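# Stack four numbered cartons on the pallet by number

## Task

Build a single straight, vertical column of the four identical cube cartons that sits entirely on the small square wooden pallet. No bench object may touch the column. Each carton's number is printed on its bottom face. Order the column so the highest number is at the bottom and each carton above has a lower number than the one under it. Every carton must end up standing on its numbered face again. You may tip a carton onto its side on the table and back to read the number. The stack must stay up by itself, not because the robot is holding it. When finished, open the grippers and move the arms away.

## Robot and tools

ROBOT. There are two 7-joint xArm7 arms, each with a two-finger parallel gripper. They are named left_arm and right_arm. Their URDF root links sit at about (-0.044, +0.131, +0.137) m for left_arm and (-0.008, -0.227, +0.137) m for right_arm, and both bases are tilted. Any mounting plates and the metal frame behind the arms are fixed obstacles.

FRAME. All reported poses share one scene frame. Its origin is on the table top midway between the arms. +x points out over the table, +z points up, and left_arm is on the +y side. The arm names do not tell you which side of a camera image an arm appears on. The reported hand position can be off from the real one, more so when the arm is stretched out.

GRIPPER GEOMETRY. The fingers point along the gripper's own +z axis and close along its y axis. end_effector_position is the point between the finger pads when closed, about 2 cm short of the fingertips. Closing pushes the tips out roughly 10 mm further along +z.

execute_actions. The argument is actions, a list holding one item or nothing. Options:
- [] : no new command; it just reports the current state.
- {"rows": [[...]], "steps": n} : a motion of n control steps, at most 15, each 1/30 s (default 15). Each row is used for one step. If there are fewer rows than steps, the last row is repeated.
- {"steps": n} with no rows : a wait of up to 300 steps, counted from the previous result. Time you spend writing counts toward it.
The optional pictures flag (true/false) decides whether camera images come back.

ROW LAYOUT. Every row is one list of 16 numbers, each in [-1, 1], always covering both arms. Positions 1-7 are left_arm joint offsets (waist, shoulder, upper arm roll, elbow, forearm roll, wrist pitch, wrist roll), position 8 is the left gripper opening, then positions 9-16 are the same eight for right_arm.
Joint numbers are offsets, not poses. They are measured from the joint angles printed in the latest result that showed them (in later calls of the same reply, or before any result in the scene has shown them, from where the robot is when the action begins). They are never relative to the previous row. Scale: 1.0 equals 2.036 rad. So a row of all zero joint values drives the arms back to those reference angles; it is not a hold.
The opening is absolute: +1 fully open, -1 fully closed.

JOINT RANGES (rad), per arm in column order: waist -6.283..6.283, shoulder -2.059..2.094, upper arm roll -6.283..6.283, elbow -0.192..3.927, forearm roll -6.283..6.283, wrist pitch -1.693..3.142, wrist roll -6.283..6.283. A call that asks any joint to go more than 0.010 rad beyond its range is refused and nothing is sent. True limits may differ by up to 0.010 rad either way; a command past the true limit is clipped there, and the result may then say "joint sent to its limit" (possibly about an earlier action). Absence of that line does not prove there is room left.

MOTION LIMITS. Joint targets move at most 3.14 rad/s and take 0.16 s to reach that speed; all joints of an arm are slowed together so they arrive at once. Each step, a target is kept within 0.623 rad of the measured angle, and if the targets would put the gripper more than 70 mm from where it is, they are scaled back. Large moves therefore take several calls. Between calls the arms keep heading to the last row you sent until they settle or a step is HELD; after that only a new action moves them on.

GRIPPING. grip_measured is the measured finger opening on the same -1..+1 scale you command. To hold something, keep commanding a value clearly lower than grip_measured; the lower, the tighter. Each pad gives about 24 N on objects up to roughly 6 cm wide. Repeating the grip_measured value still squeezes lightly, less for wider parts. Close gently; a fast close can squeeze hard enough to spring open.

RESULT LINES. The state line gives, for left_arm and right_arm, end_effector_position (m), end_effector_quat_wxyz and linear/angular velocities (m/s, rad/s). Joint positions and Joint velocities give each arm's seven joints (rad, rad/s) followed by the finger pad gap (m, m/s; 0.084 m fully open). Joint torques list the drive outputs in the same joint order; they carry offsets and noise and are nonzero even with no contact. "joint command not followed" means a clearance check altered or blocked some targets. HELD marks steps where your row was not fully sent. "too close" warns of near contact (plate and its half of the frame count as that arm). TORQUE FAULT means a joint hit its load limit: the arm backs off, freezes 10 s and drops the rest of the call. MOTOR HOT appears from 65 °C; at 80 °C an OVER-TEMPERATURE FAULT brakes the arm until it cools. Holding loads heats motors even while you think.

Load limits (N m): waist 46.5, shoulder 46.5, upper arm roll 27.9, elbow 27.9, forearm roll 27.9, wrist pitch 18.6, wrist roll 18.6; held weight adds to them.

CAMERAS. cam_high, cam_low, cam_left_wrist and cam_right_wrist, each 896x504, returned in that order. Wrist camera poses follow their arm's joints.

zoom_image: arguments camera (one of the four names) and region [x0, y0, x1, y1] in pixels of that camera's latest image, origin top-left, at most 504 by 504. Gives a closer look; it does not move anything.

read_manual: optional section, only "licences"; returns URDF licence text. No motion.

finished_scene: argument scene, the number of the scene being ended. It cannot be undone and the result reports success. Sending a reply with no tool call also ends things.

AVOID. Do not drop cartons, slam them down or push hard. Do not knock or place anything off the table. Keep the arms from striking or pressing on each other. Brief external tugs on held parts or nudges of loose objects may happen; grip firmly enough. Release the cartons and pull the arms away before finishing.

Each tool is called after "Call:" as name(argument=value, ...) on one line, values as JSON.

## Session

Call:
execute_actions(actions=[])

Scene clock: 0.00 s of 8408.00 s.
left_arm: end_effector_position=(+0.3922, +0.2049, +0.3600) grip_measured=+1.00 end_effector_quat_wxyz=(+0.088, -0.668, +0.737, -0.059) end_effector_velocity=(-0.000, -0.000, -0.000) end_effector_angular_velocity=(-0.000, +0.001, -0.000) | right_arm: end_effector_position=(+0.6671, -0.0544, +0.3811) grip_measured=+1.00 end_effector_quat_wxyz=(+0.373, -0.180, +0.881, +0.229) end_effector_velocity=(+0.000, -0.000, -0.000) end_effector_angular_velocity=(-0.000, +0.000, -0.000)
Joint positions: left_arm=[-0.585 -0.634 -0.11   0.703  0.652  1.201  0.994  0.084] | right_arm=[ 1.577  0.264 -0.985  1.107  0.158  0.052 -3.375  0.084]
Joint velocities: left_arm=[ 0.     0.    -0.    -0.    -0.001  0.     0.     0.   ] | right_arm=[-0.002 -0.     0.001  0.    -0.     0.     0.    -0.   ]
Joint torques (N m, as the arm reports them, + toward a larger angle): no reading

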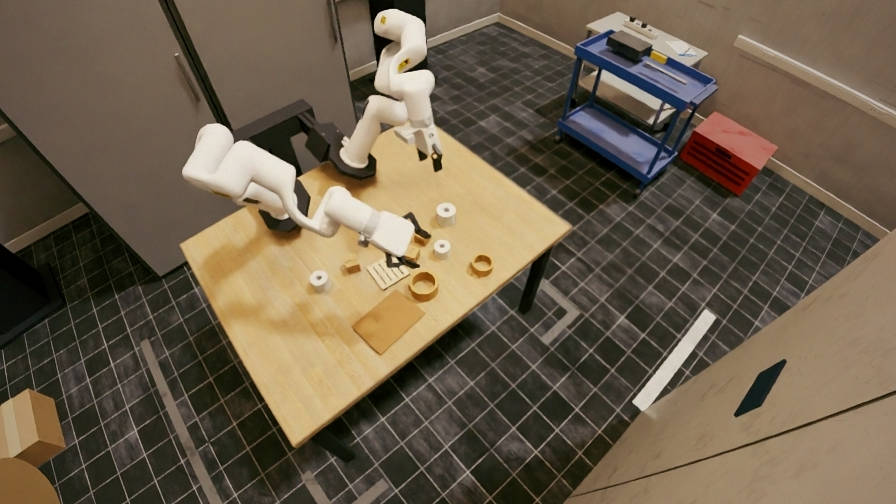

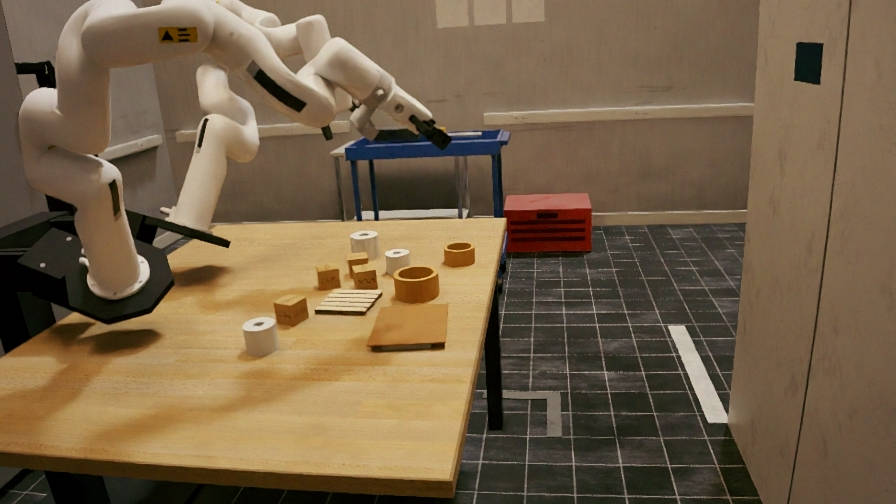

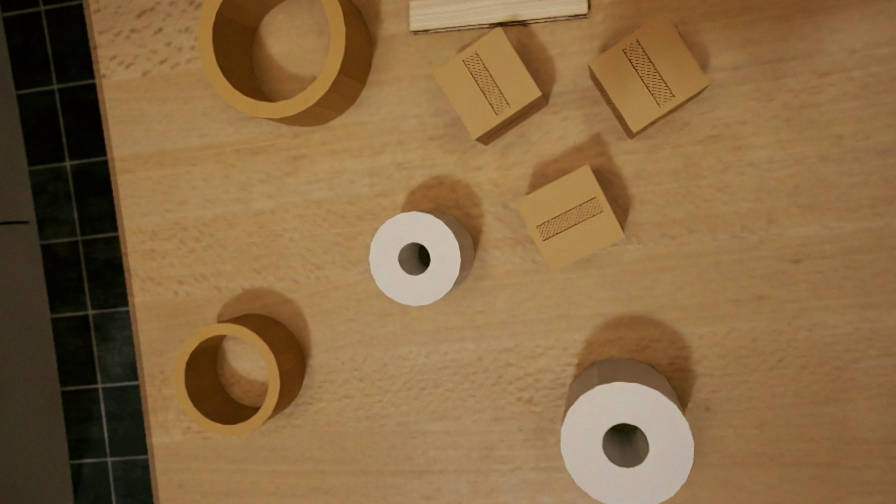

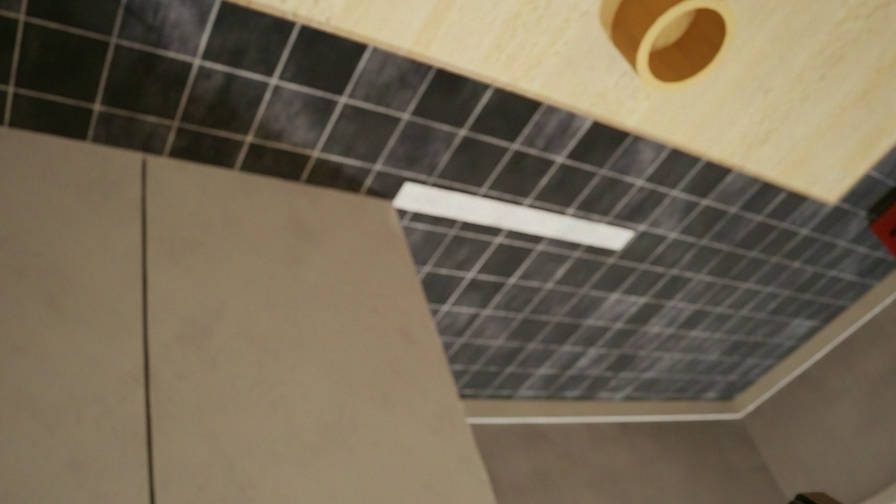

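Call:
zoom_image(camera="cam_left_wrist", region=[400, 0, 740, 290])

Call:
zoom_image(camera="cam_low", region=[230, 220, 490, 370])

Call:
zoom_image(camera="cam_high", region=[290, 190, 510, 360])

Region (400, 0, 740, 290) of cam_left_wrist's 896x504 image, scaled by 1.482, with more detail than that image has; it fills the top 430 rows of this view, and the rest is white.

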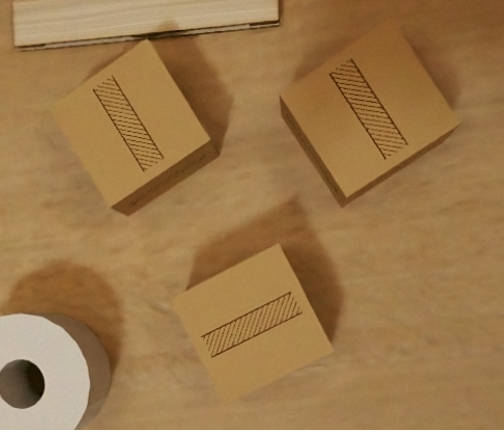

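Region (230, 220, 490, 370) of cam_low's 896x504 image, scaled by 1.938, with more detail than that image has; it fills the top 291 rows of this view, and the rest is white.

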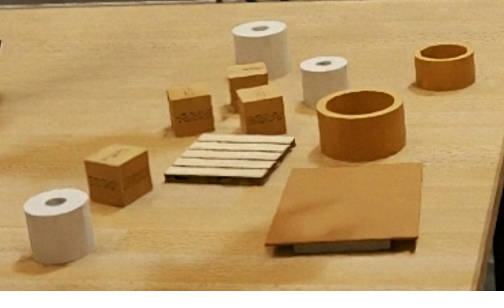

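Region (290, 190, 510, 360) of cam_high's 896x504 image, scaled by 2.291, with more detail than that image has; it fills the top 389 rows of this view, and the rest is white.

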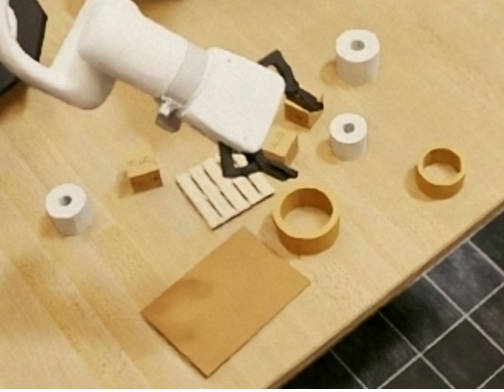

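Call:
execute_actions(actions=[{"rows": [[0.7370,0.0454,-0.6181,-0.0149,-0.3202,-0.2701,-0.8116,1,-0.3,0.005,0.1,0,0.3251,0.8924,0,1]], "steps": 15}], pictures=false)

Scene clock: 120.50 s of 8408.00 s.
left_arm: end_effector_position=(+0.4102, +0.0759, +0.3306) grip_measured=+1.00 end_effector_quat_wxyz=(+0.026, +0.905, -0.401, +0.137) end_effector_velocity=(+0.013, -0.168, -0.272) end_effector_angular_velocity=(-0.250, +0.576, +2.117) | right_arm: end_effector_position=(+0.6270, -0.1306, +0.2361) grip_measured=+1.00 end_effector_quat_wxyz=(+0.120, -0.010, +0.949, +0.290) end_effector_velocity=(-0.244, -0.093, -0.287) end_effector_angular_velocity=(+0.585, +1.698, -0.222)
Joint positions: left_arm=[ 0.106 -0.563 -0.802  0.68   0.151  0.777  0.302  0.084] | right_arm=[ 1.266  0.27  -0.882  1.107  0.493  0.447 -3.375  0.084]
Joint velocities: left_arm=[ 2.015  0.106 -2.01  -0.041 -0.72  -0.6   -2.004 -0.   ] | right_arm=[-0.779  0.011  0.255  0.001  0.85   1.343 -0.     0.   ]
Joint torques (N m, as the arm reports them, + toward a larger angle): left_arm=[ -7.82 -12.12  -1.28  11.48   0.45  -1.63  -0.48] | right_arm=[ 9.28 -8.57  4.53 10.5   1.25 -1.12 -0.09]
Steps of this call (steps 1 to 90: nothing new was sent; then 117.00 s passed at rest; steps 91 to 105: all 15 steps of this action). Readings (joint positions):
91: left_arm=[-0.585 -0.634 -0.110 0.703 0.652 1.201 0.994] | right_arm=[1.577 0.264 -0.985 1.107 0.158 0.052 -3.375]
92: left_arm=[-0.581 -0.633 -0.112 0.703 0.648 1.197 0.990] | right_arm=[1.574 0.264 -0.983 1.107 0.161 0.055 -3.375]
94: left_arm=[-0.542 -0.628 -0.150 0.702 0.609 1.162 0.950] | right_arm=[1.542 0.265 -0.967 1.110 0.197 0.091 -3.375]
98: left_arm=[-0.343 -0.600 -0.353 0.693 0.416 0.998 0.751] | right_arm=[1.440 0.267 -0.941 1.107 0.302 0.198 -3.375]
105: the state above

Call:
execute_actions(actions=[{"rows": [[0.3976,0.0106,-0.2782,-0.0036,-0.0742,-0.0619,-0.4718,1,-0.8757,0.0066,0.3094,-0.0027,0.1606,0.6984,0,1]], "steps": 15}], pictures=false)

Call:
execute_actions(actions=[{"steps": 45}])

Scene clock: 128.10 s of 8408.00 s.
left_arm: end_effector_position=(+0.4135, +0.1308, +0.1797) grip_measured=+1.00 end_effector_quat_wxyz=(-0.000, +0.984, +0.178, -0.000) end_effector_velocity=(+0.000, +0.000, -0.000) end_effector_angular_velocity=(-0.000, +0.000, +0.001) | right_arm: end_effector_position=(+0.3893, -0.1875, +0.2780) grip_measured=+1.00 end_effector_quat_wxyz=(-0.488, +0.070, +0.635, +0.594) end_effector_velocity=(+0.103, -0.319, -0.196) end_effector_angular_velocity=(-0.277, +0.467, -0.915)
Joint positions: left_arm=[ 0.916 -0.541 -1.368  0.673 -0.     0.651 -0.658  0.084] | right_arm=[ 0.273  0.282 -0.35   1.103  0.82   1.869 -3.375  0.084]
Joint velocities: left_arm=[ 0.    -0.     0.     0.    -0.001 -0.     0.     0.   ] | right_arm=[-1.157  0.     0.097  0.002 -0.004 -0.006 -0.     0.   ]
Joint torques (N m, as the arm reports them, + toward a larger angle): left_arm=[-11.38  -4.19  -0.35  10.02  -0.56  -1.55  -0.66] | right_arm=[  7.04 -17.3    4.49   5.27   2.16   2.15  -0.22]
Steps of this call (steps 1 to 45: the robot went on to your last target; steps 46 to 110: nothing new was sent; then 3.43 s passed at rest; steps 111 to 125: all 15 steps of this action). Readings (joint positions):
111: left_arm=[0.916 -0.541 -1.368 0.673 0.000 0.651 -0.658] | right_arm=[0.966 0.275 -0.782 1.107 0.820 1.868 -3.375]
112: left_arm=[0.916 -0.541 -1.368 0.673 -0.000 0.651 -0.658] | right_arm=[0.963 0.275 -0.779 1.107 0.820 1.868 -3.375]
114: left_arm=[0.916 -0.541 -1.368 0.673 -0.000 0.651 -0.658] | right_arm=[0.925 0.275 -0.743 1.108 0.820 1.869 -3.375]
118: left_arm=[0.916 -0.541 -1.368 0.673 -0.000 0.651 -0.658] | right_arm=[0.660 0.279 -0.527 1.104 0.820 1.869 -3.375]
125: the state above

Scene clock: 129.60 s of 8408.00 s.
left_arm: end_effector_position=(+0.4135, +0.1308, +0.1797) grip_measured=+1.00 end_effector_quat_wxyz=(-0.000, +0.984, +0.178, -0.000) end_effector_velocity=(-0.000, -0.000, -0.000) end_effector_angular_velocity=(-0.001, +0.001, +0.000) | right_arm: end_effector_position=(+0.3730, -0.4104, +0.1711) grip_measured=+1.00 end_effector_quat_wxyz=(-0.371, +0.382, +0.552, +0.641) end_effector_velocity=(-0.000, +0.000, +0.000) end_effector_angular_velocity=(+0.000, -0.000, +0.001)
Joint positions: left_arm=[ 0.916 -0.541 -1.368  0.673 -0.     0.651 -0.658  0.084] | right_arm=[-0.517  0.283 -0.252  1.102  0.82   1.869 -3.375  0.084]
Joint velocities: left_arm=[ 0.     0.001 -0.     0.    -0.001  0.     0.    -0.   ] | right_arm=[-0.001 -0.001  0.001 -0.001 -0.001 -0.    -0.     0.   ]
Joint torques (N m, as the arm reports them, + toward a larger angle): left_arm=[-11.57  -4.06  -0.49   9.97  -0.77  -1.55  -0.68] | right_arm=[  2.56 -19.58  -0.12   4.48   1.95   1.97  -0.01]
Steps of this call (steps 1 to 45: the robot went on to your last target). Readings (joint positions):
1: left_arm=[0.916 -0.541 -1.368 0.673 -0.000 0.651 -0.658] | right_arm=[0.234 0.281 -0.345 1.103 0.820 1.868 -3.375]
2: left_arm=[0.916 -0.541 -1.368 0.673 -0.000 0.651 -0.658] | right_arm=[0.196 0.281 -0.339 1.103 0.820 1.868 -3.375]
4: left_arm=[0.916 -0.541 -1.368 0.673 -0.000 0.651 -0.658] | right_arm=[0.121 0.282 -0.327 1.102 0.820 1.868 -3.375]
8: left_arm=[0.916 -0.541 -1.368 0.673 -0.000 0.651 -0.658] | right_arm=[-0.024 0.282 -0.309 1.102 0.820 1.868 -3.375]
45: the state above
All arms were judged still, so your last target was given up. Only a new action makes them travel on or press farther. Fingers that are still opening or closing keep moving.
camera_calibration (this result's frames):
cam_left_wrist: T_world_to_cam=[[0.345831, -0.937965, -0.0249376, 0.0206013], [-0.938261, -0.345927, -0.000474756, 0.500172], [-0.0081813, 0.0235622, -0.999689, 0.310169], [0, 0, 0, 1]] pos_world=[0.464705, 0.185038, 0.310824]
cam_right_wrist: T_world_to_cam=[[0.899438, -0.128079, 0.41786, -0.427262], [0.425772, 0.0410028, -0.903901, 0.0778104], [0.0986373, 0.990916, 0.0914119, 0.487222], [0, 0, 0, 1]] pos_world=[0.303108, -0.540709, 0.204331]

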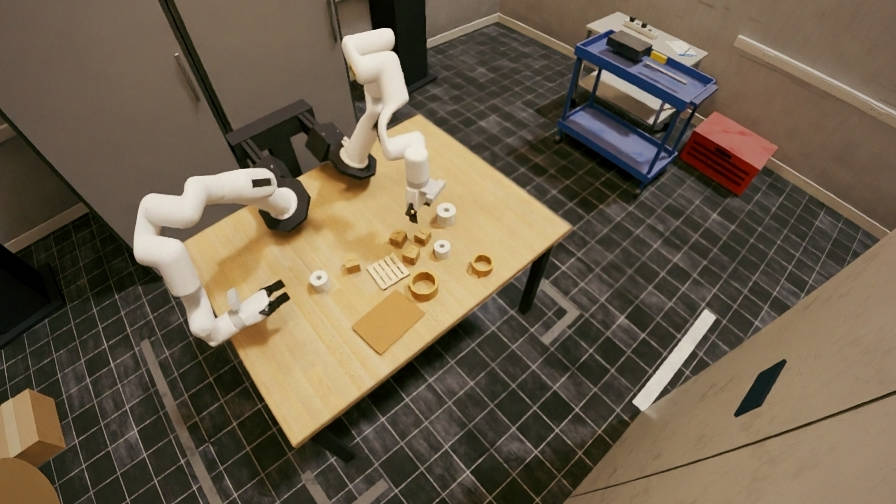

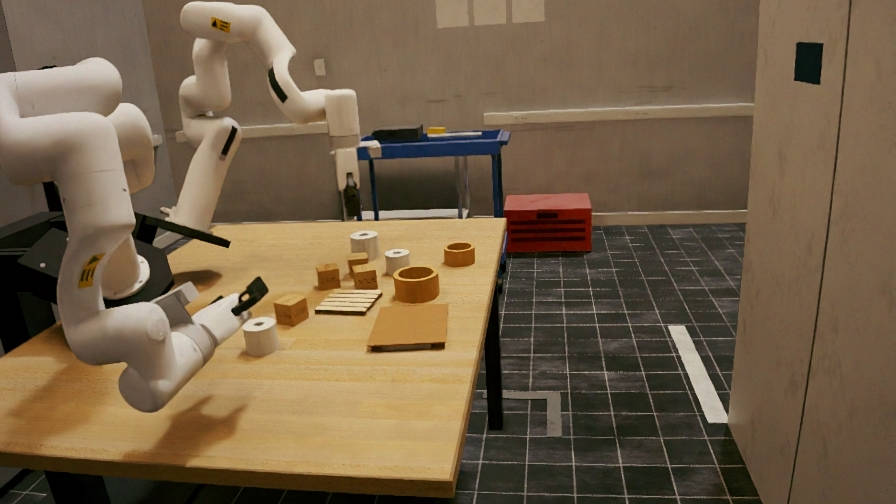

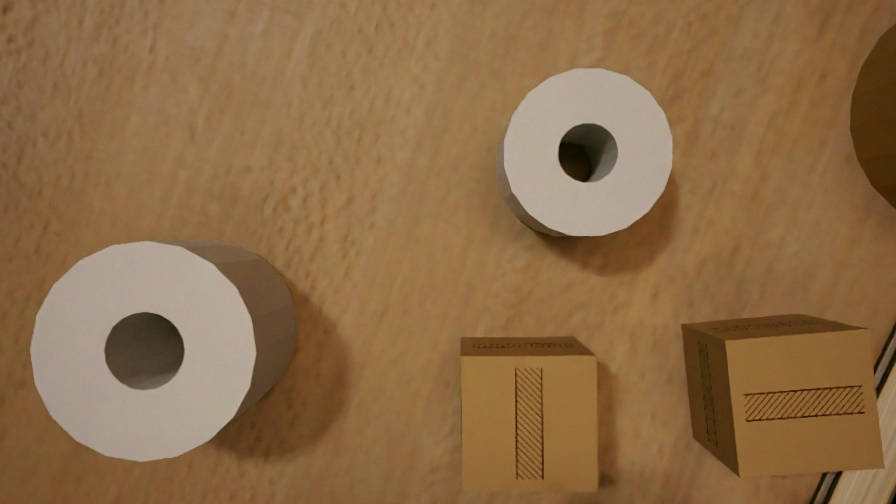

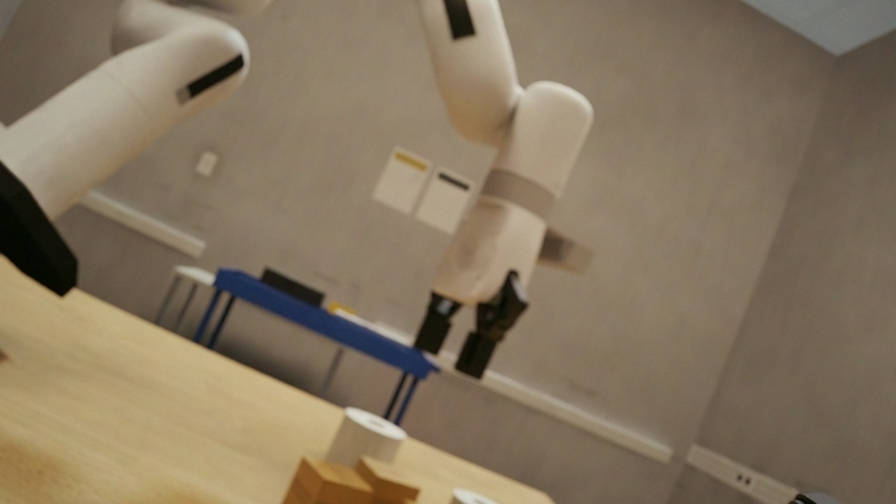

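Call:
execute_actions(actions=[{"rows": [[0.2599,-0.0005,-0.2135,-0.0125,0,-0.1452,0.0106,1,0,0,0,0,0,0,0,1]], "steps": 15}], pictures=false)

Call:
execute_actions(actions=[{"steps": 12}], pictures=false)

Call:
execute_actions(actions=[{"rows": [[0.1435,-0.0290,-0.1210,0.0144,0,-0.0682,0,1,0,0,0,0,0,0,0,1]], "steps": 15}], pictures=false)

Call:
execute_actions(actions=[{"steps": 10}])

Scene clock: 188.43 s of 8408.00 s.
left_arm: end_effector_position=(+0.4141, +0.1407, +0.0876) grip_measured=+1.00 end_effector_quat_wxyz=(-0.002, +0.984, +0.179, -0.001) end_effector_velocity=(+0.014, -0.021, -0.026) end_effector_angular_velocity=(-0.047, -0.051, -0.032) | right_arm: end_effector_position=(+0.3730, -0.4104, +0.1711) grip_measured=+1.00 end_effector_quat_wxyz=(-0.371, +0.382, +0.552, +0.641) end_effector_velocity=(-0.000, -0.000, -0.000) end_effector_angular_velocity=(-0.000, +0.001, +0.001)
Joint positions: left_arm=[ 1.425 -0.542 -1.785  0.648 -0.     0.368 -0.637  0.084] | right_arm=[-0.517  0.283 -0.252  1.102  0.82   1.869 -3.375  0.084]
Joint velocities: left_arm=[ 0.209  0.002 -0.207  0.021  0.001 -0.146  0.011  0.   ] | right_arm=[-0.     0.    -0.    -0.    -0.001 -0.     0.     0.   ]
Joint torques (N m, as the arm reports them, + toward a larger angle): left_arm=[-16.81   6.89  -0.18   8.15  -0.64  -1.46  -0.56] | right_arm=[  1.87 -20.03   0.51   4.34   1.39   2.36  -0.21]
Steps of this call (steps 1 to 90: nothing new was sent; then 55.33 s passed at rest; steps 91 to 105: all 15 steps of this action). Readings (joint positions):
91: left_arm=[0.916 -0.541 -1.369 0.673 -0.000 0.651 -0.658] | right_arm=[-0.517 0.283 -0.252 1.102 0.820 1.869 -3.375]
92: left_arm=[0.919 -0.541 -1.371 0.673 -0.000 0.649 -0.658] | right_arm=[-0.517 0.283 -0.252 1.102 0.820 1.869 -3.375]
94: left_arm=[0.957 -0.541 -1.404 0.673 -0.000 0.626 -0.656] | right_arm=[-0.517 0.283 -0.252 1.102 0.820 1.869 -3.375]
98: left_arm=[1.186 -0.542 -1.591 0.660 -0.000 0.500 -0.647] | right_arm=[-0.517 0.283 -0.252 1.102 0.820 1.869 -3.375]
105: the state above

Scene clock: 188.83 s of 8408.00 s.
left_arm: end_effector_position=(+0.4145, +0.1395, +0.0848) grip_measured=+1.00 end_effector_quat_wxyz=(-0.000, +0.984, +0.178, +0.000) end_effector_velocity=(-0.001, +0.001, -0.001) end_effector_angular_velocity=(+0.001, +0.003, +0.002) | right_arm: end_effector_position=(+0.3730, -0.4104, +0.1711) grip_measured=+1.00 end_effector_quat_wxyz=(-0.371, +0.382, +0.552, +0.641) end_effector_velocity=(+0.000, +0.001, +0.000) end_effector_angular_velocity=(+0.000, -0.001, +0.003)
Joint positions: left_arm=[ 1.444 -0.542 -1.803  0.648 -0.     0.355 -0.637  0.084] | right_arm=[-0.517  0.283 -0.252  1.102  0.82   1.869 -3.375  0.084]
Joint velocities: left_arm=[ 0.006 -0.001 -0.003 -0.001 -0.001 -0.001 -0.    -0.   ] | right_arm=[ 0.001  0.     0.001  0.    -0.001  0.    -0.     0.   ]
Joint torques (N m, as the arm reports them, + toward a larger angle): left_arm=[-13.56   7.37  -0.33   7.73  -0.6   -1.52  -0.47] | right_arm=[  1.79 -19.94   0.39   4.23   1.62   2.03   0.01]
Steps of this call (steps 1 to 12: the robot went on to your last target). Readings (joint positions):
1: left_arm=[1.431 -0.542 -1.791 0.648 -0.000 0.364 -0.637] | right_arm=[-0.517 0.283 -0.252 1.102 0.820 1.869 -3.375]
2: left_arm=[1.435 -0.542 -1.795 0.649 -0.000 0.361 -0.637] | right_arm=[-0.517 0.283 -0.252 1.102 0.820 1.869 -3.375]
4: left_arm=[1.439 -0.542 -1.799 0.649 -0.000 0.358 -0.637] | right_arm=[-0.517 0.283 -0.252 1.102 0.820 1.869 -3.375]
8: left_arm=[1.443 -0.542 -1.802 0.648 -0.000 0.356 -0.637] | right_arm=[-0.517 0.283 -0.252 1.102 0.820 1.869 -3.375]
12: the state above

Scene clock: 189.33 s of 8408.00 s.
left_arm: end_effector_position=(+0.4148, +0.1394, +0.0359) grip_measured=+1.00 end_effector_quat_wxyz=(-0.000, +0.984, +0.178, +0.000) end_effector_velocity=(+0.002, -0.006, -0.006) end_effector_angular_velocity=(-0.011, -0.009, -0.008) | right_arm: end_effector_position=(+0.3730, -0.4104, +0.1711) grip_measured=+1.00 end_effector_quat_wxyz=(-0.371, +0.382, +0.552, +0.641) end_effector_velocity=(+0.000, +0.000, +0.000) end_effector_angular_velocity=(-0.000, -0.001, +0.002)
Joint positions: left_arm=[ 1.731 -0.6   -2.045  0.677 -0.     0.219 -0.637  0.084] | right_arm=[-0.517  0.283 -0.252  1.102  0.82   1.869 -3.375  0.084]
Joint velocities: left_arm=[ 0.045 -0.009 -0.047  0.01   0.001 -0.029 -0.    -0.   ] | right_arm=[ 0.    -0.     0.001  0.001 -0.001  0.     0.     0.   ]
Joint torques (N m, as the arm reports them, + toward a larger angle): left_arm=[-15.02  15.    -0.56   6.35  -0.69  -1.38  -0.65] | right_arm=[  2.08 -19.65   0.12   4.08   1.66   2.34  -0.27]
Steps of this call (steps 1 to 15: all 15 steps of this action). Readings (joint positions):
1: left_arm=[1.444 -0.542 -1.803 0.648 -0.000 0.355 -0.637] | right_arm=[-0.517 0.283 -0.252 1.102 0.820 1.869 -3.375]
2: left_arm=[1.447 -0.542 -1.806 0.648 -0.000 0.354 -0.637] | right_arm=[-0.517 0.283 -0.252 1.102 0.820 1.869 -3.375]
4: left_arm=[1.486 -0.550 -1.840 0.653 -0.000 0.334 -0.637] | right_arm=[-0.517 0.283 -0.252 1.102 0.820 1.869 -3.375]
8: left_arm=[1.662 -0.586 -1.985 0.669 -0.000 0.253 -0.637] | right_arm=[-0.517 0.283 -0.252 1.102 0.820 1.869 -3.375]
15: the state above

Scene clock: 189.67 s of 8408.00 s.
left_arm: end_effector_position=(+0.4145, +0.1395, +0.0350) grip_measured=+1.00 end_effector_quat_wxyz=(-0.000, +0.984, +0.178, +0.000) end_effector_velocity=(-0.000, +0.000, -0.001) end_effector_angular_velocity=(+0.001, +0.001, +0.000) | right_arm: end_effector_position=(+0.3730, -0.4104, +0.1711) grip_measured=+1.00 end_effector_quat_wxyz=(-0.371, +0.382, +0.552, +0.641) end_effector_velocity=(+0.000, +0.001, +0.000) end_effector_angular_velocity=(+0.001, -0.001, +0.000)
Joint positions: left_arm=[ 1.736 -0.601 -2.049  0.677 -0.     0.217 -0.637  0.084] | right_arm=[-0.517  0.283 -0.252  1.102  0.82   1.869 -3.375  0.084]
Joint velocities: left_arm=[ 0.003 -0.001 -0.002 -0.     0.    -0.001  0.    -0.   ] | right_arm=[ 0.001 -0.     0.    -0.001  0.001 -0.    -0.     0.   ]
Joint torques (N m, as the arm reports them, + toward a larger angle): left_arm=[-14.39  15.13  -0.5    6.72  -0.77  -1.58  -0.63] | right_arm=[  2.12 -20.44   0.25   4.37   1.89   2.07  -0.25]
Steps of this call (steps 1 to 10: the robot went on to your last target). Readings (joint positions):
1: left_arm=[1.732 -0.600 -2.046 0.677 -0.000 0.218 -0.637] | right_arm=[-0.517 0.283 -0.252 1.102 0.820 1.869 -3.375]
2: left_arm=[1.733 -0.600 -2.047 0.677 -0.000 0.218 -0.637] | right_arm=[-0.517 0.283 -0.252 1.102 0.820 1.869 -3.375]
4: left_arm=[1.734 -0.600 -2.048 0.677 -0.000 0.217 -0.637] | right_arm=[-0.517 0.283 -0.252 1.102 0.820 1.869 -3.375]
8: left_arm=[1.735 -0.601 -2.049 0.677 -0.000 0.217 -0.637] | right_arm=[-0.517 0.283 -0.252 1.102 0.820 1.869 -3.375]
10: the state above
camera_calibration (this result's frames):
cam_left_wrist: T_world_to_cam=[[0.345461, -0.938106, -0.0247635, 0.0249221], [-0.938403, -0.345542, -0.00110152, 0.504138], [-0.00752348, 0.0236187, -0.999693, 0.165055], [0, 0, 0, 1]] pos_world=[0.465717, 0.193682, 0.166177]
cam_right_wrist: T_world_to_cam=[[0.899438, -0.128079, 0.41786, -0.427262], [0.425772, 0.0410024, -0.903901, 0.0778102], [0.0986378, 0.990916, 0.0914117, 0.487221], [0, 0, 0, 1]] pos_world=[0.303108, -0.540709, 0.204331]

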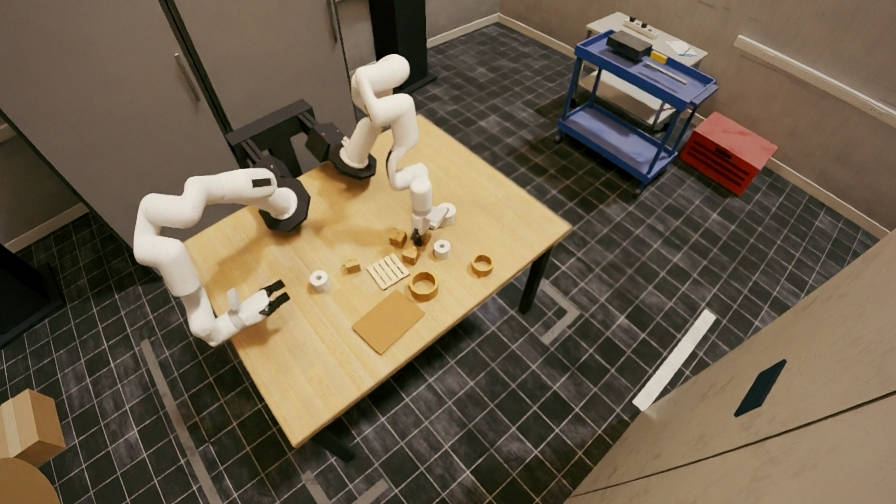

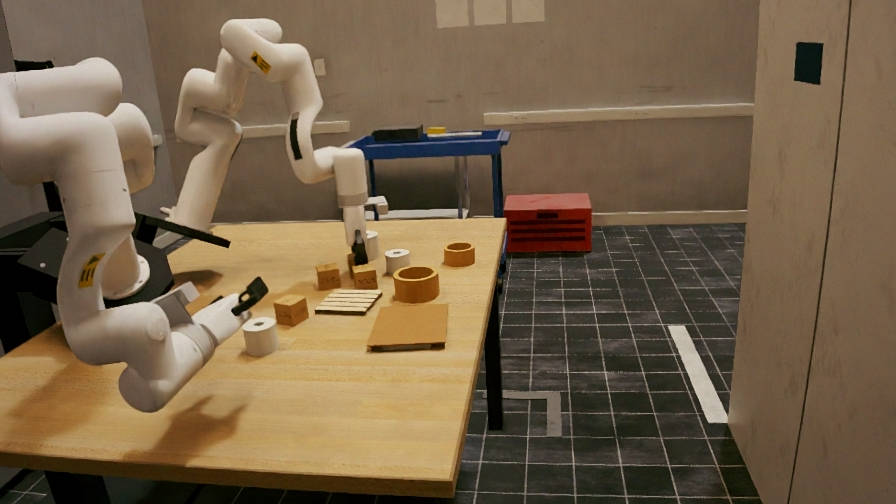

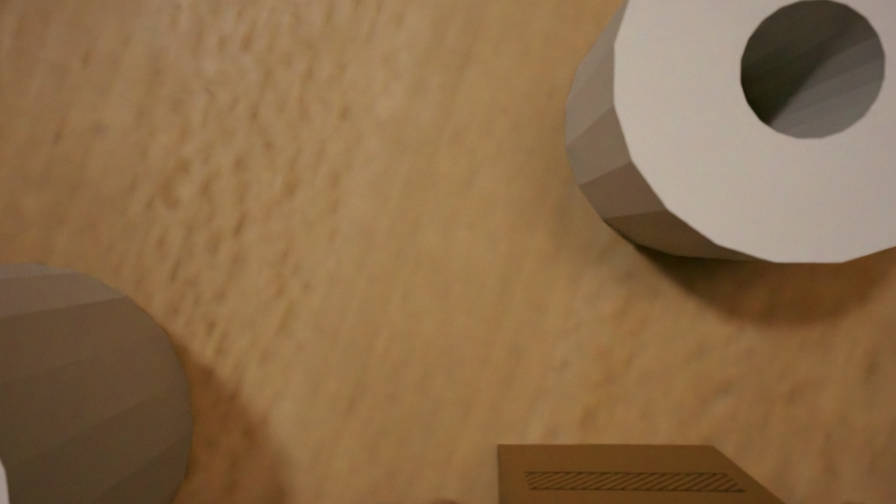

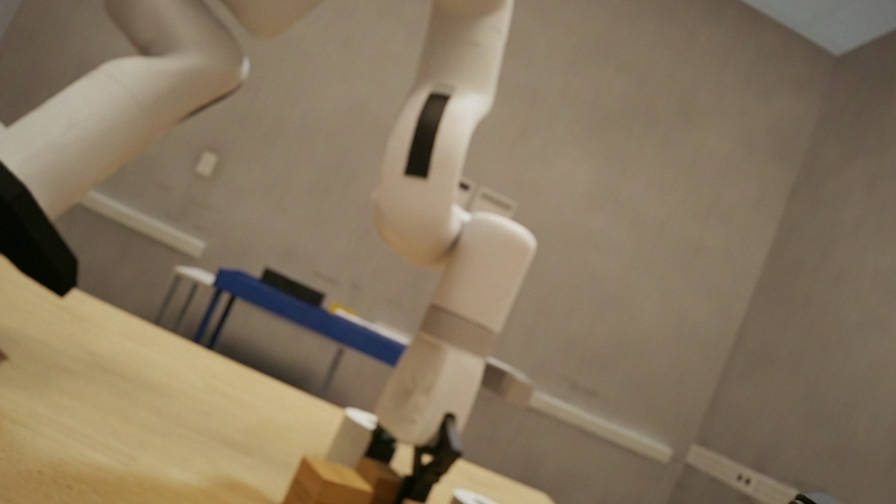

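Call:
execute_actions(actions=[{"rows": [[0,0,0,0,0,0,0,0.8,0,0,0,0,0,0,0,1],[0,0,0,0,0,0,0,0.65,0,0,0,0,0,0,0,1],[0,0,0,0,0,0,0,0.5,0,0,0,0,0,0,0,1],[0,0,0,0,0,0,0,0.4,0,0,0,0,0,0,0,1],[0,0,0,0,0,0,0,0.3,0,0,0,0,0,0,0,1],[0,0,0,0,0,0,0,0.22,0,0,0,0,0,0,0,1],[0,0,0,0,0,0,0,0.15,0,0,0,0,0,0,0,1],[0,0,0,0,0,0,0,0.08,0,0,0,0,0,0,0,1],[0,0,0,0,0,0,0,0.0,0,0,0,0,0,0,0,1],[0,0,0,0,0,0,0,-0.1,0,0,0,0,0,0,0,1],[0,0,0,0,0,0,0,-0.2,0,0,0,0,0,0,0,1],[0,0,0,0,0,0,0,-0.3,0,0,0,0,0,0,0,1],[0,0,0,0,0,0,0,-0.4,0,0,0,0,0,0,0,1]], "steps": 15}], pictures=false)

Call:
execute_actions(actions=[{"steps": 8}], pictures=false)

Scene clock: 207.57 s of 8408.00 s.
left_arm: end_effector_position=(+0.4146, +0.1394, +0.0350) grip_measured=+0.13 end_effector_quat_wxyz=(-0.000, +0.984, +0.178, +0.000) end_effector_velocity=(-0.000, -0.000, +0.000) end_effector_angular_velocity=(-0.001, +0.000, +0.000) | right_arm: end_effector_position=(+0.3730, -0.4104, +0.1711) grip_measured=+1.00 end_effector_quat_wxyz=(-0.371, +0.382, +0.552, +0.641) end_effector_velocity=(-0.000, -0.000, -0.000) end_effector_angular_velocity=(-0.001, +0.000, +0.001)
Joint positions: left_arm=[ 1.736 -0.601 -2.049  0.677 -0.     0.217 -0.637  0.05 ] | right_arm=[-0.517  0.283 -0.252  1.102  0.82   1.869 -3.375  0.084]
Joint velocities: left_arm=[-0.     0.001 -0.    -0.    -0.001  0.    -0.    -0.   ] | right_arm=[-0.    -0.     0.    -0.    -0.001 -0.     0.     0.   ]
Joint torques (N m, as the arm reports them, + toward a larger angle): left_arm=[-14.39  14.69  -0.32   6.72  -0.78  -1.44  -0.68] | right_arm=[  1.76 -21.4    0.46   4.71   1.58   2.29   0.22]
Steps of this call (steps 1 to 15: the robot went on to your last target; steps 16 to 90: nothing new was sent; then 14.40 s passed at rest; steps 91 to 105: all 15 steps of this action). Readings (joint positions):
91: left_arm=[1.736 -0.601 -2.049 0.677 -0.000 0.217 -0.637] | right_arm=[-0.517 0.283 -0.252 1.102 0.820 1.869 -3.375]
92: left_arm=[1.736 -0.601 -2.049 0.677 -0.000 0.217 -0.637] | right_arm=[-0.517 0.283 -0.252 1.102 0.820 1.869 -3.375]
94: left_arm=[1.736 -0.601 -2.049 0.677 -0.000 0.217 -0.637] | right_arm=[-0.517 0.283 -0.252 1.102 0.820 1.869 -3.375]
98: left_arm=[1.736 -0.601 -2.049 0.677 -0.000 0.217 -0.637] | right_arm=[-0.517 0.283 -0.252 1.102 0.820 1.869 -3.375]
105: the state above

Scene clock: 207.83 s of 8408.00 s.
left_arm: end_effector_position=(+0.4146, +0.1394, +0.0350) grip_measured=+0.13 end_effector_quat_wxyz=(-0.000, +0.984, +0.178, +0.000) end_effector_velocity=(+0.000, +0.000, +0.000) end_effector_angular_velocity=(+0.000, -0.000, -0.001) | right_arm: end_effector_position=(+0.3730, -0.4104, +0.1711) grip_measured=+1.00 end_effector_quat_wxyz=(-0.371, +0.382, +0.552, +0.641) end_effector_velocity=(-0.000, +0.001, +0.000) end_effector_angular_velocity=(+0.002, +0.001, +0.003)
Joint positions: left_arm=[ 1.736 -0.601 -2.049  0.677 -0.     0.217 -0.637  0.05 ] | right_arm=[-0.517  0.283 -0.252  1.102  0.82   1.869 -3.375  0.084]
Joint velocities: left_arm=[-0.    -0.     0.    -0.     0.001 -0.    -0.     0.   ] | right_arm=[ 0.     0.001  0.002 -0.001 -0.001  0.     0.     0.   ]
Joint torques (N m, as the arm reports them, + toward a larger angle): left_arm=[-14.27  14.55  -0.51   6.48  -0.76  -1.35  -0.55] | right_arm=[  1.59 -20.43  -0.14   4.09   1.67   2.24  -0.11]
Steps of this call (steps 1 to 8: the robot went on to your last target). Readings (joint positions):
1: left_arm=[1.736 -0.601 -2.049 0.677 -0.000 0.217 -0.637] | right_arm=[-0.517 0.283 -0.252 1.102 0.820 1.869 -3.375]
2: left_arm=[1.736 -0.601 -2.049 0.677 -0.000 0.217 -0.637] | right_arm=[-0.517 0.283 -0.252 1.102 0.820 1.869 -3.375]
4: left_arm=[1.736 -0.601 -2.049 0.677 -0.000 0.217 -0.637] | right_arm=[-0.517 0.283 -0.252 1.102 0.820 1.869 -3.375]
8: the state above

Call:
execute_actions(actions=[{"rows": [[-0.277,0.0368,0.2366,-0.016,0,0.135,0,-0.4,0,0,0,0,0,0,0,1],[-0.277,0.0368,0.2366,-0.016,0,0.135,0,-0.4,0,0,0,0,0,0,0,1],[-0.277,0.0368,0.2366,-0.016,0,0.135,0,-0.4,0,0,0,0,0,0,0,1],[-0.277,0.0368,0.2366,-0.016,0,0.135,0,-0.4,0,0,0,0,0,0,0,1],[-0.277,0.0368,0.2366,-0.016,0,0.135,0,-0.4,0,0,0,0,0,0,0,1],[-0.277,0.0368,0.2366,-0.016,0,0.135,0,-0.4,0,0,0,0,0,0,0,1],[-0.277,0.0368,0.2366,-0.016,0,0.135,0,-0.4,0,0,0,0,0,0,0,1],[-0.277,0.0368,0.2366,-0.016,0,0.135,0,-0.4,0,0,0,0,0,0,0,1],[-0.277,0.0368,0.2366,-0.016,0,0.135,0,-0.4,0,0,0,0,0,0,0,1],[-0.277,0.0368,0.2366,-0.016,0,0.135,0,-0.4,0,0,0,0,0,0,0,1],[-0.277,0.0368,0.2366,-0.016,0,0.135,0,-0.4,0,0,0,0,0,0,0,1],[-0.277,0.0368,0.2366,-0.016,-0.7715,0.4828,0,-0.4,0,0,0,0,0,0,0,1]], "steps": 15}], pictures=false)

Call:
execute_actions(actions=[{"steps": 40}])

Scene clock: 220.63 s of 8408.00 s.
left_arm: end_effector_position=(+0.4057, +0.1391, +0.1230) grip_measured=+0.13 end_effector_quat_wxyz=(-0.001, +0.981, +0.195, -0.021) end_effector_velocity=(-0.268, +0.005, -0.052) end_effector_angular_velocity=(-0.226, +1.115, +0.912) | right_arm: end_effector_position=(+0.3730, -0.4104, +0.1711) grip_measured=+1.00 end_effector_quat_wxyz=(-0.371, +0.382, +0.552, +0.641) end_effector_velocity=(-0.000, -0.001, -0.000) end_effector_angular_velocity=(-0.001, +0.001, -0.002)
Joint positions: left_arm=[ 1.202 -0.529 -1.596  0.649 -0.043  0.518 -0.636  0.05 ] | right_arm=[-0.517  0.283 -0.252  1.102  0.82   1.869 -3.375  0.084]
Joint velocities: left_arm=[-0.105  0.012  0.101 -0.013 -1.035  1.052 -0.    -0.   ] | right_arm=[-0.001 -0.001 -0.001 -0.001 -0.    -0.    -0.     0.   ]
Joint torques (N m, as the arm reports them, + toward a larger angle): left_arm=[-7.27  1.03 -0.7   7.12 -4.78 -0.17 -0.54] | right_arm=[  2.09 -19.71   0.39   4.35   1.79   2.25  -0.1 ]
Steps of this call (steps 1 to 15: the robot went on to your last target; steps 16 to 90: nothing new was sent; then 9.30 s passed at rest; steps 91 to 105: all 15 steps of this action). Readings (joint positions):
91: left_arm=[1.736 -0.601 -2.049 0.677 -0.000 0.217 -0.637] | right_arm=[-0.517 0.283 -0.252 1.102 0.820 1.869 -3.375]
92: left_arm=[1.733 -0.601 -2.046 0.677 -0.000 0.219 -0.637] | right_arm=[-0.517 0.283 -0.252 1.102 0.820 1.869 -3.375]
94: left_arm=[1.695 -0.596 -2.012 0.672 -0.000 0.239 -0.637] | right_arm=[-0.517 0.283 -0.252 1.102 0.820 1.869 -3.375]
98: left_arm=[1.458 -0.564 -1.811 0.662 -0.000 0.352 -0.637] | right_arm=[-0.517 0.283 -0.252 1.102 0.820 1.869 -3.375]
105: the state above

Scene clock: 221.97 s of 8408.00 s.
left_arm: end_effector_position=(+0.3581, -0.0591, +0.2381) grip_measured=+0.13 end_effector_quat_wxyz=(+0.366, +0.569, +0.580, -0.453) end_effector_velocity=(+0.001, -0.001, +0.001) end_effector_angular_velocity=(-0.004, +0.000, +0.003) | right_arm: end_effector_position=(+0.3730, -0.4104, +0.1711) grip_measured=+1.00 end_effector_quat_wxyz=(-0.371, +0.382, +0.552, +0.641) end_effector_velocity=(-0.000, -0.000, -0.000) end_effector_angular_velocity=(-0.001, +0.000, +0.001)
Joint positions: left_arm=[ 1.172 -0.526 -1.567  0.645 -1.57   1.199 -0.637  0.05 ] | right_arm=[-0.517  0.283 -0.252  1.102  0.82   1.869 -3.375  0.084]
Joint velocities: left_arm=[-0.     0.    -0.     0.    -0.005  0.001  0.001  0.   ] | right_arm=[-0.     0.     0.     0.001 -0.001 -0.    -0.     0.   ]
Joint torques (N m, as the arm reports them, + toward a larger angle): left_arm=[-12.22   2.43  -0.58   8.49  -1.55   0.66  -0.64] | right_arm=[  2.22 -20.79   0.47   4.23   1.68   2.24  -0.25]
Steps of this call (steps 1 to 40: the robot went on to your last target). Readings (joint positions):
1: left_arm=[1.199 -0.529 -1.593 0.648 -0.086 0.561 -0.636] | right_arm=[-0.517 0.283 -0.252 1.102 0.820 1.869 -3.375]
2: left_arm=[1.199 -0.529 -1.591 0.647 -0.138 0.612 -0.636] | right_arm=[-0.517 0.283 -0.252 1.102 0.820 1.869 -3.375]
4: left_arm=[1.196 -0.529 -1.588 0.645 -0.246 0.717 -0.637] | right_arm=[-0.517 0.283 -0.252 1.102 0.820 1.869 -3.375]
8: left_arm=[1.188 -0.528 -1.581 0.644 -0.464 0.894 -0.637] | right_arm=[-0.517 0.283 -0.252 1.102 0.820 1.869 -3.375]
40: the state above
camera_calibration (this result's frames):
cam_left_wrist: T_world_to_cam=[[0.990114, -0.0842839, -0.112121, -0.296412], [0.0786081, -0.328606, 0.94119, -0.204729], [-0.116171, -0.940699, -0.318732, 0.192148], [0, 0, 0, 1]] pos_world=[0.331897, 0.0884952, 0.220699]
cam_right_wrist: T_world_to_cam=[[0.899438, -0.128079, 0.417859, -0.427262], [0.425771, 0.0410024, -0.903901, 0.0778104], [0.0986376, 0.990916, 0.0914116, 0.487222], [0, 0, 0, 1]] pos_world=[0.303108, -0.540709, 0.204331]

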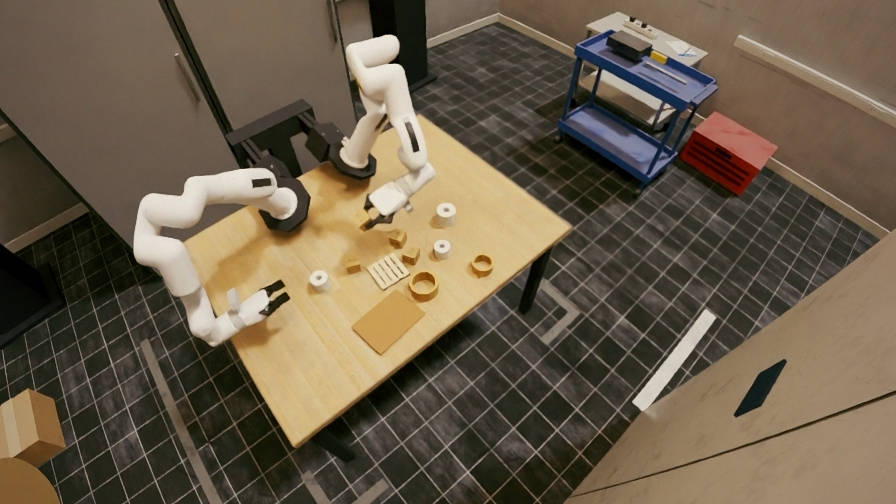

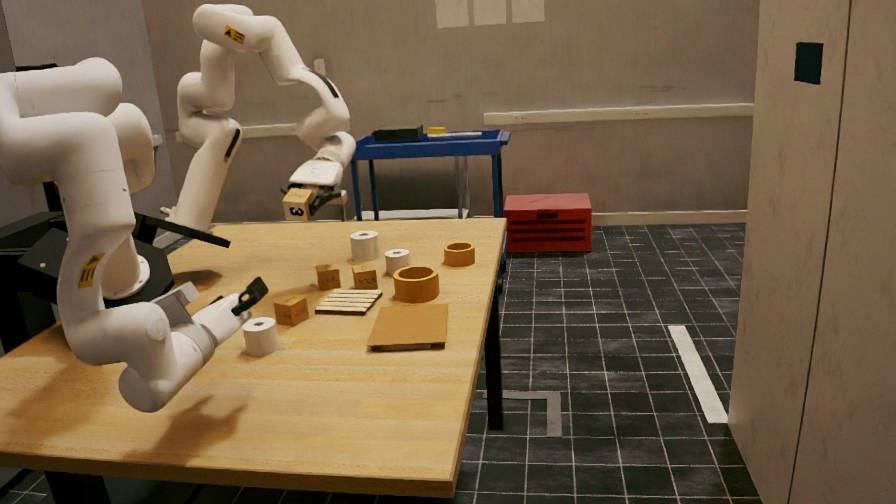

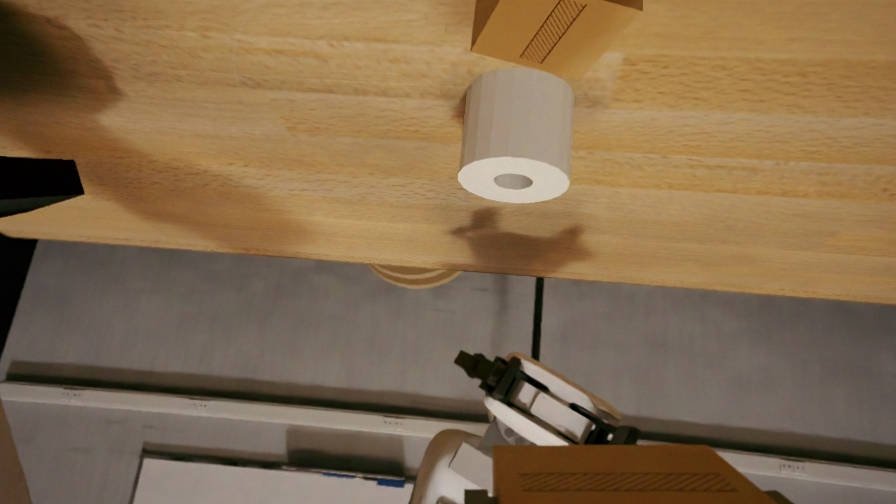

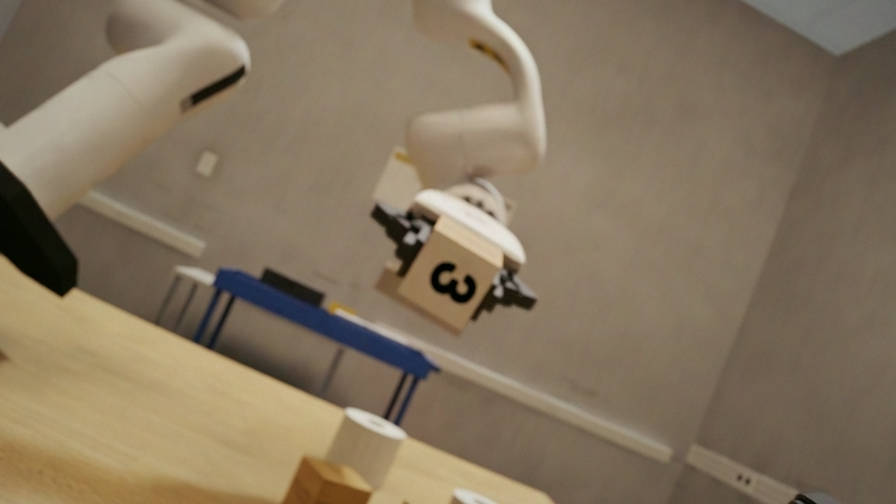

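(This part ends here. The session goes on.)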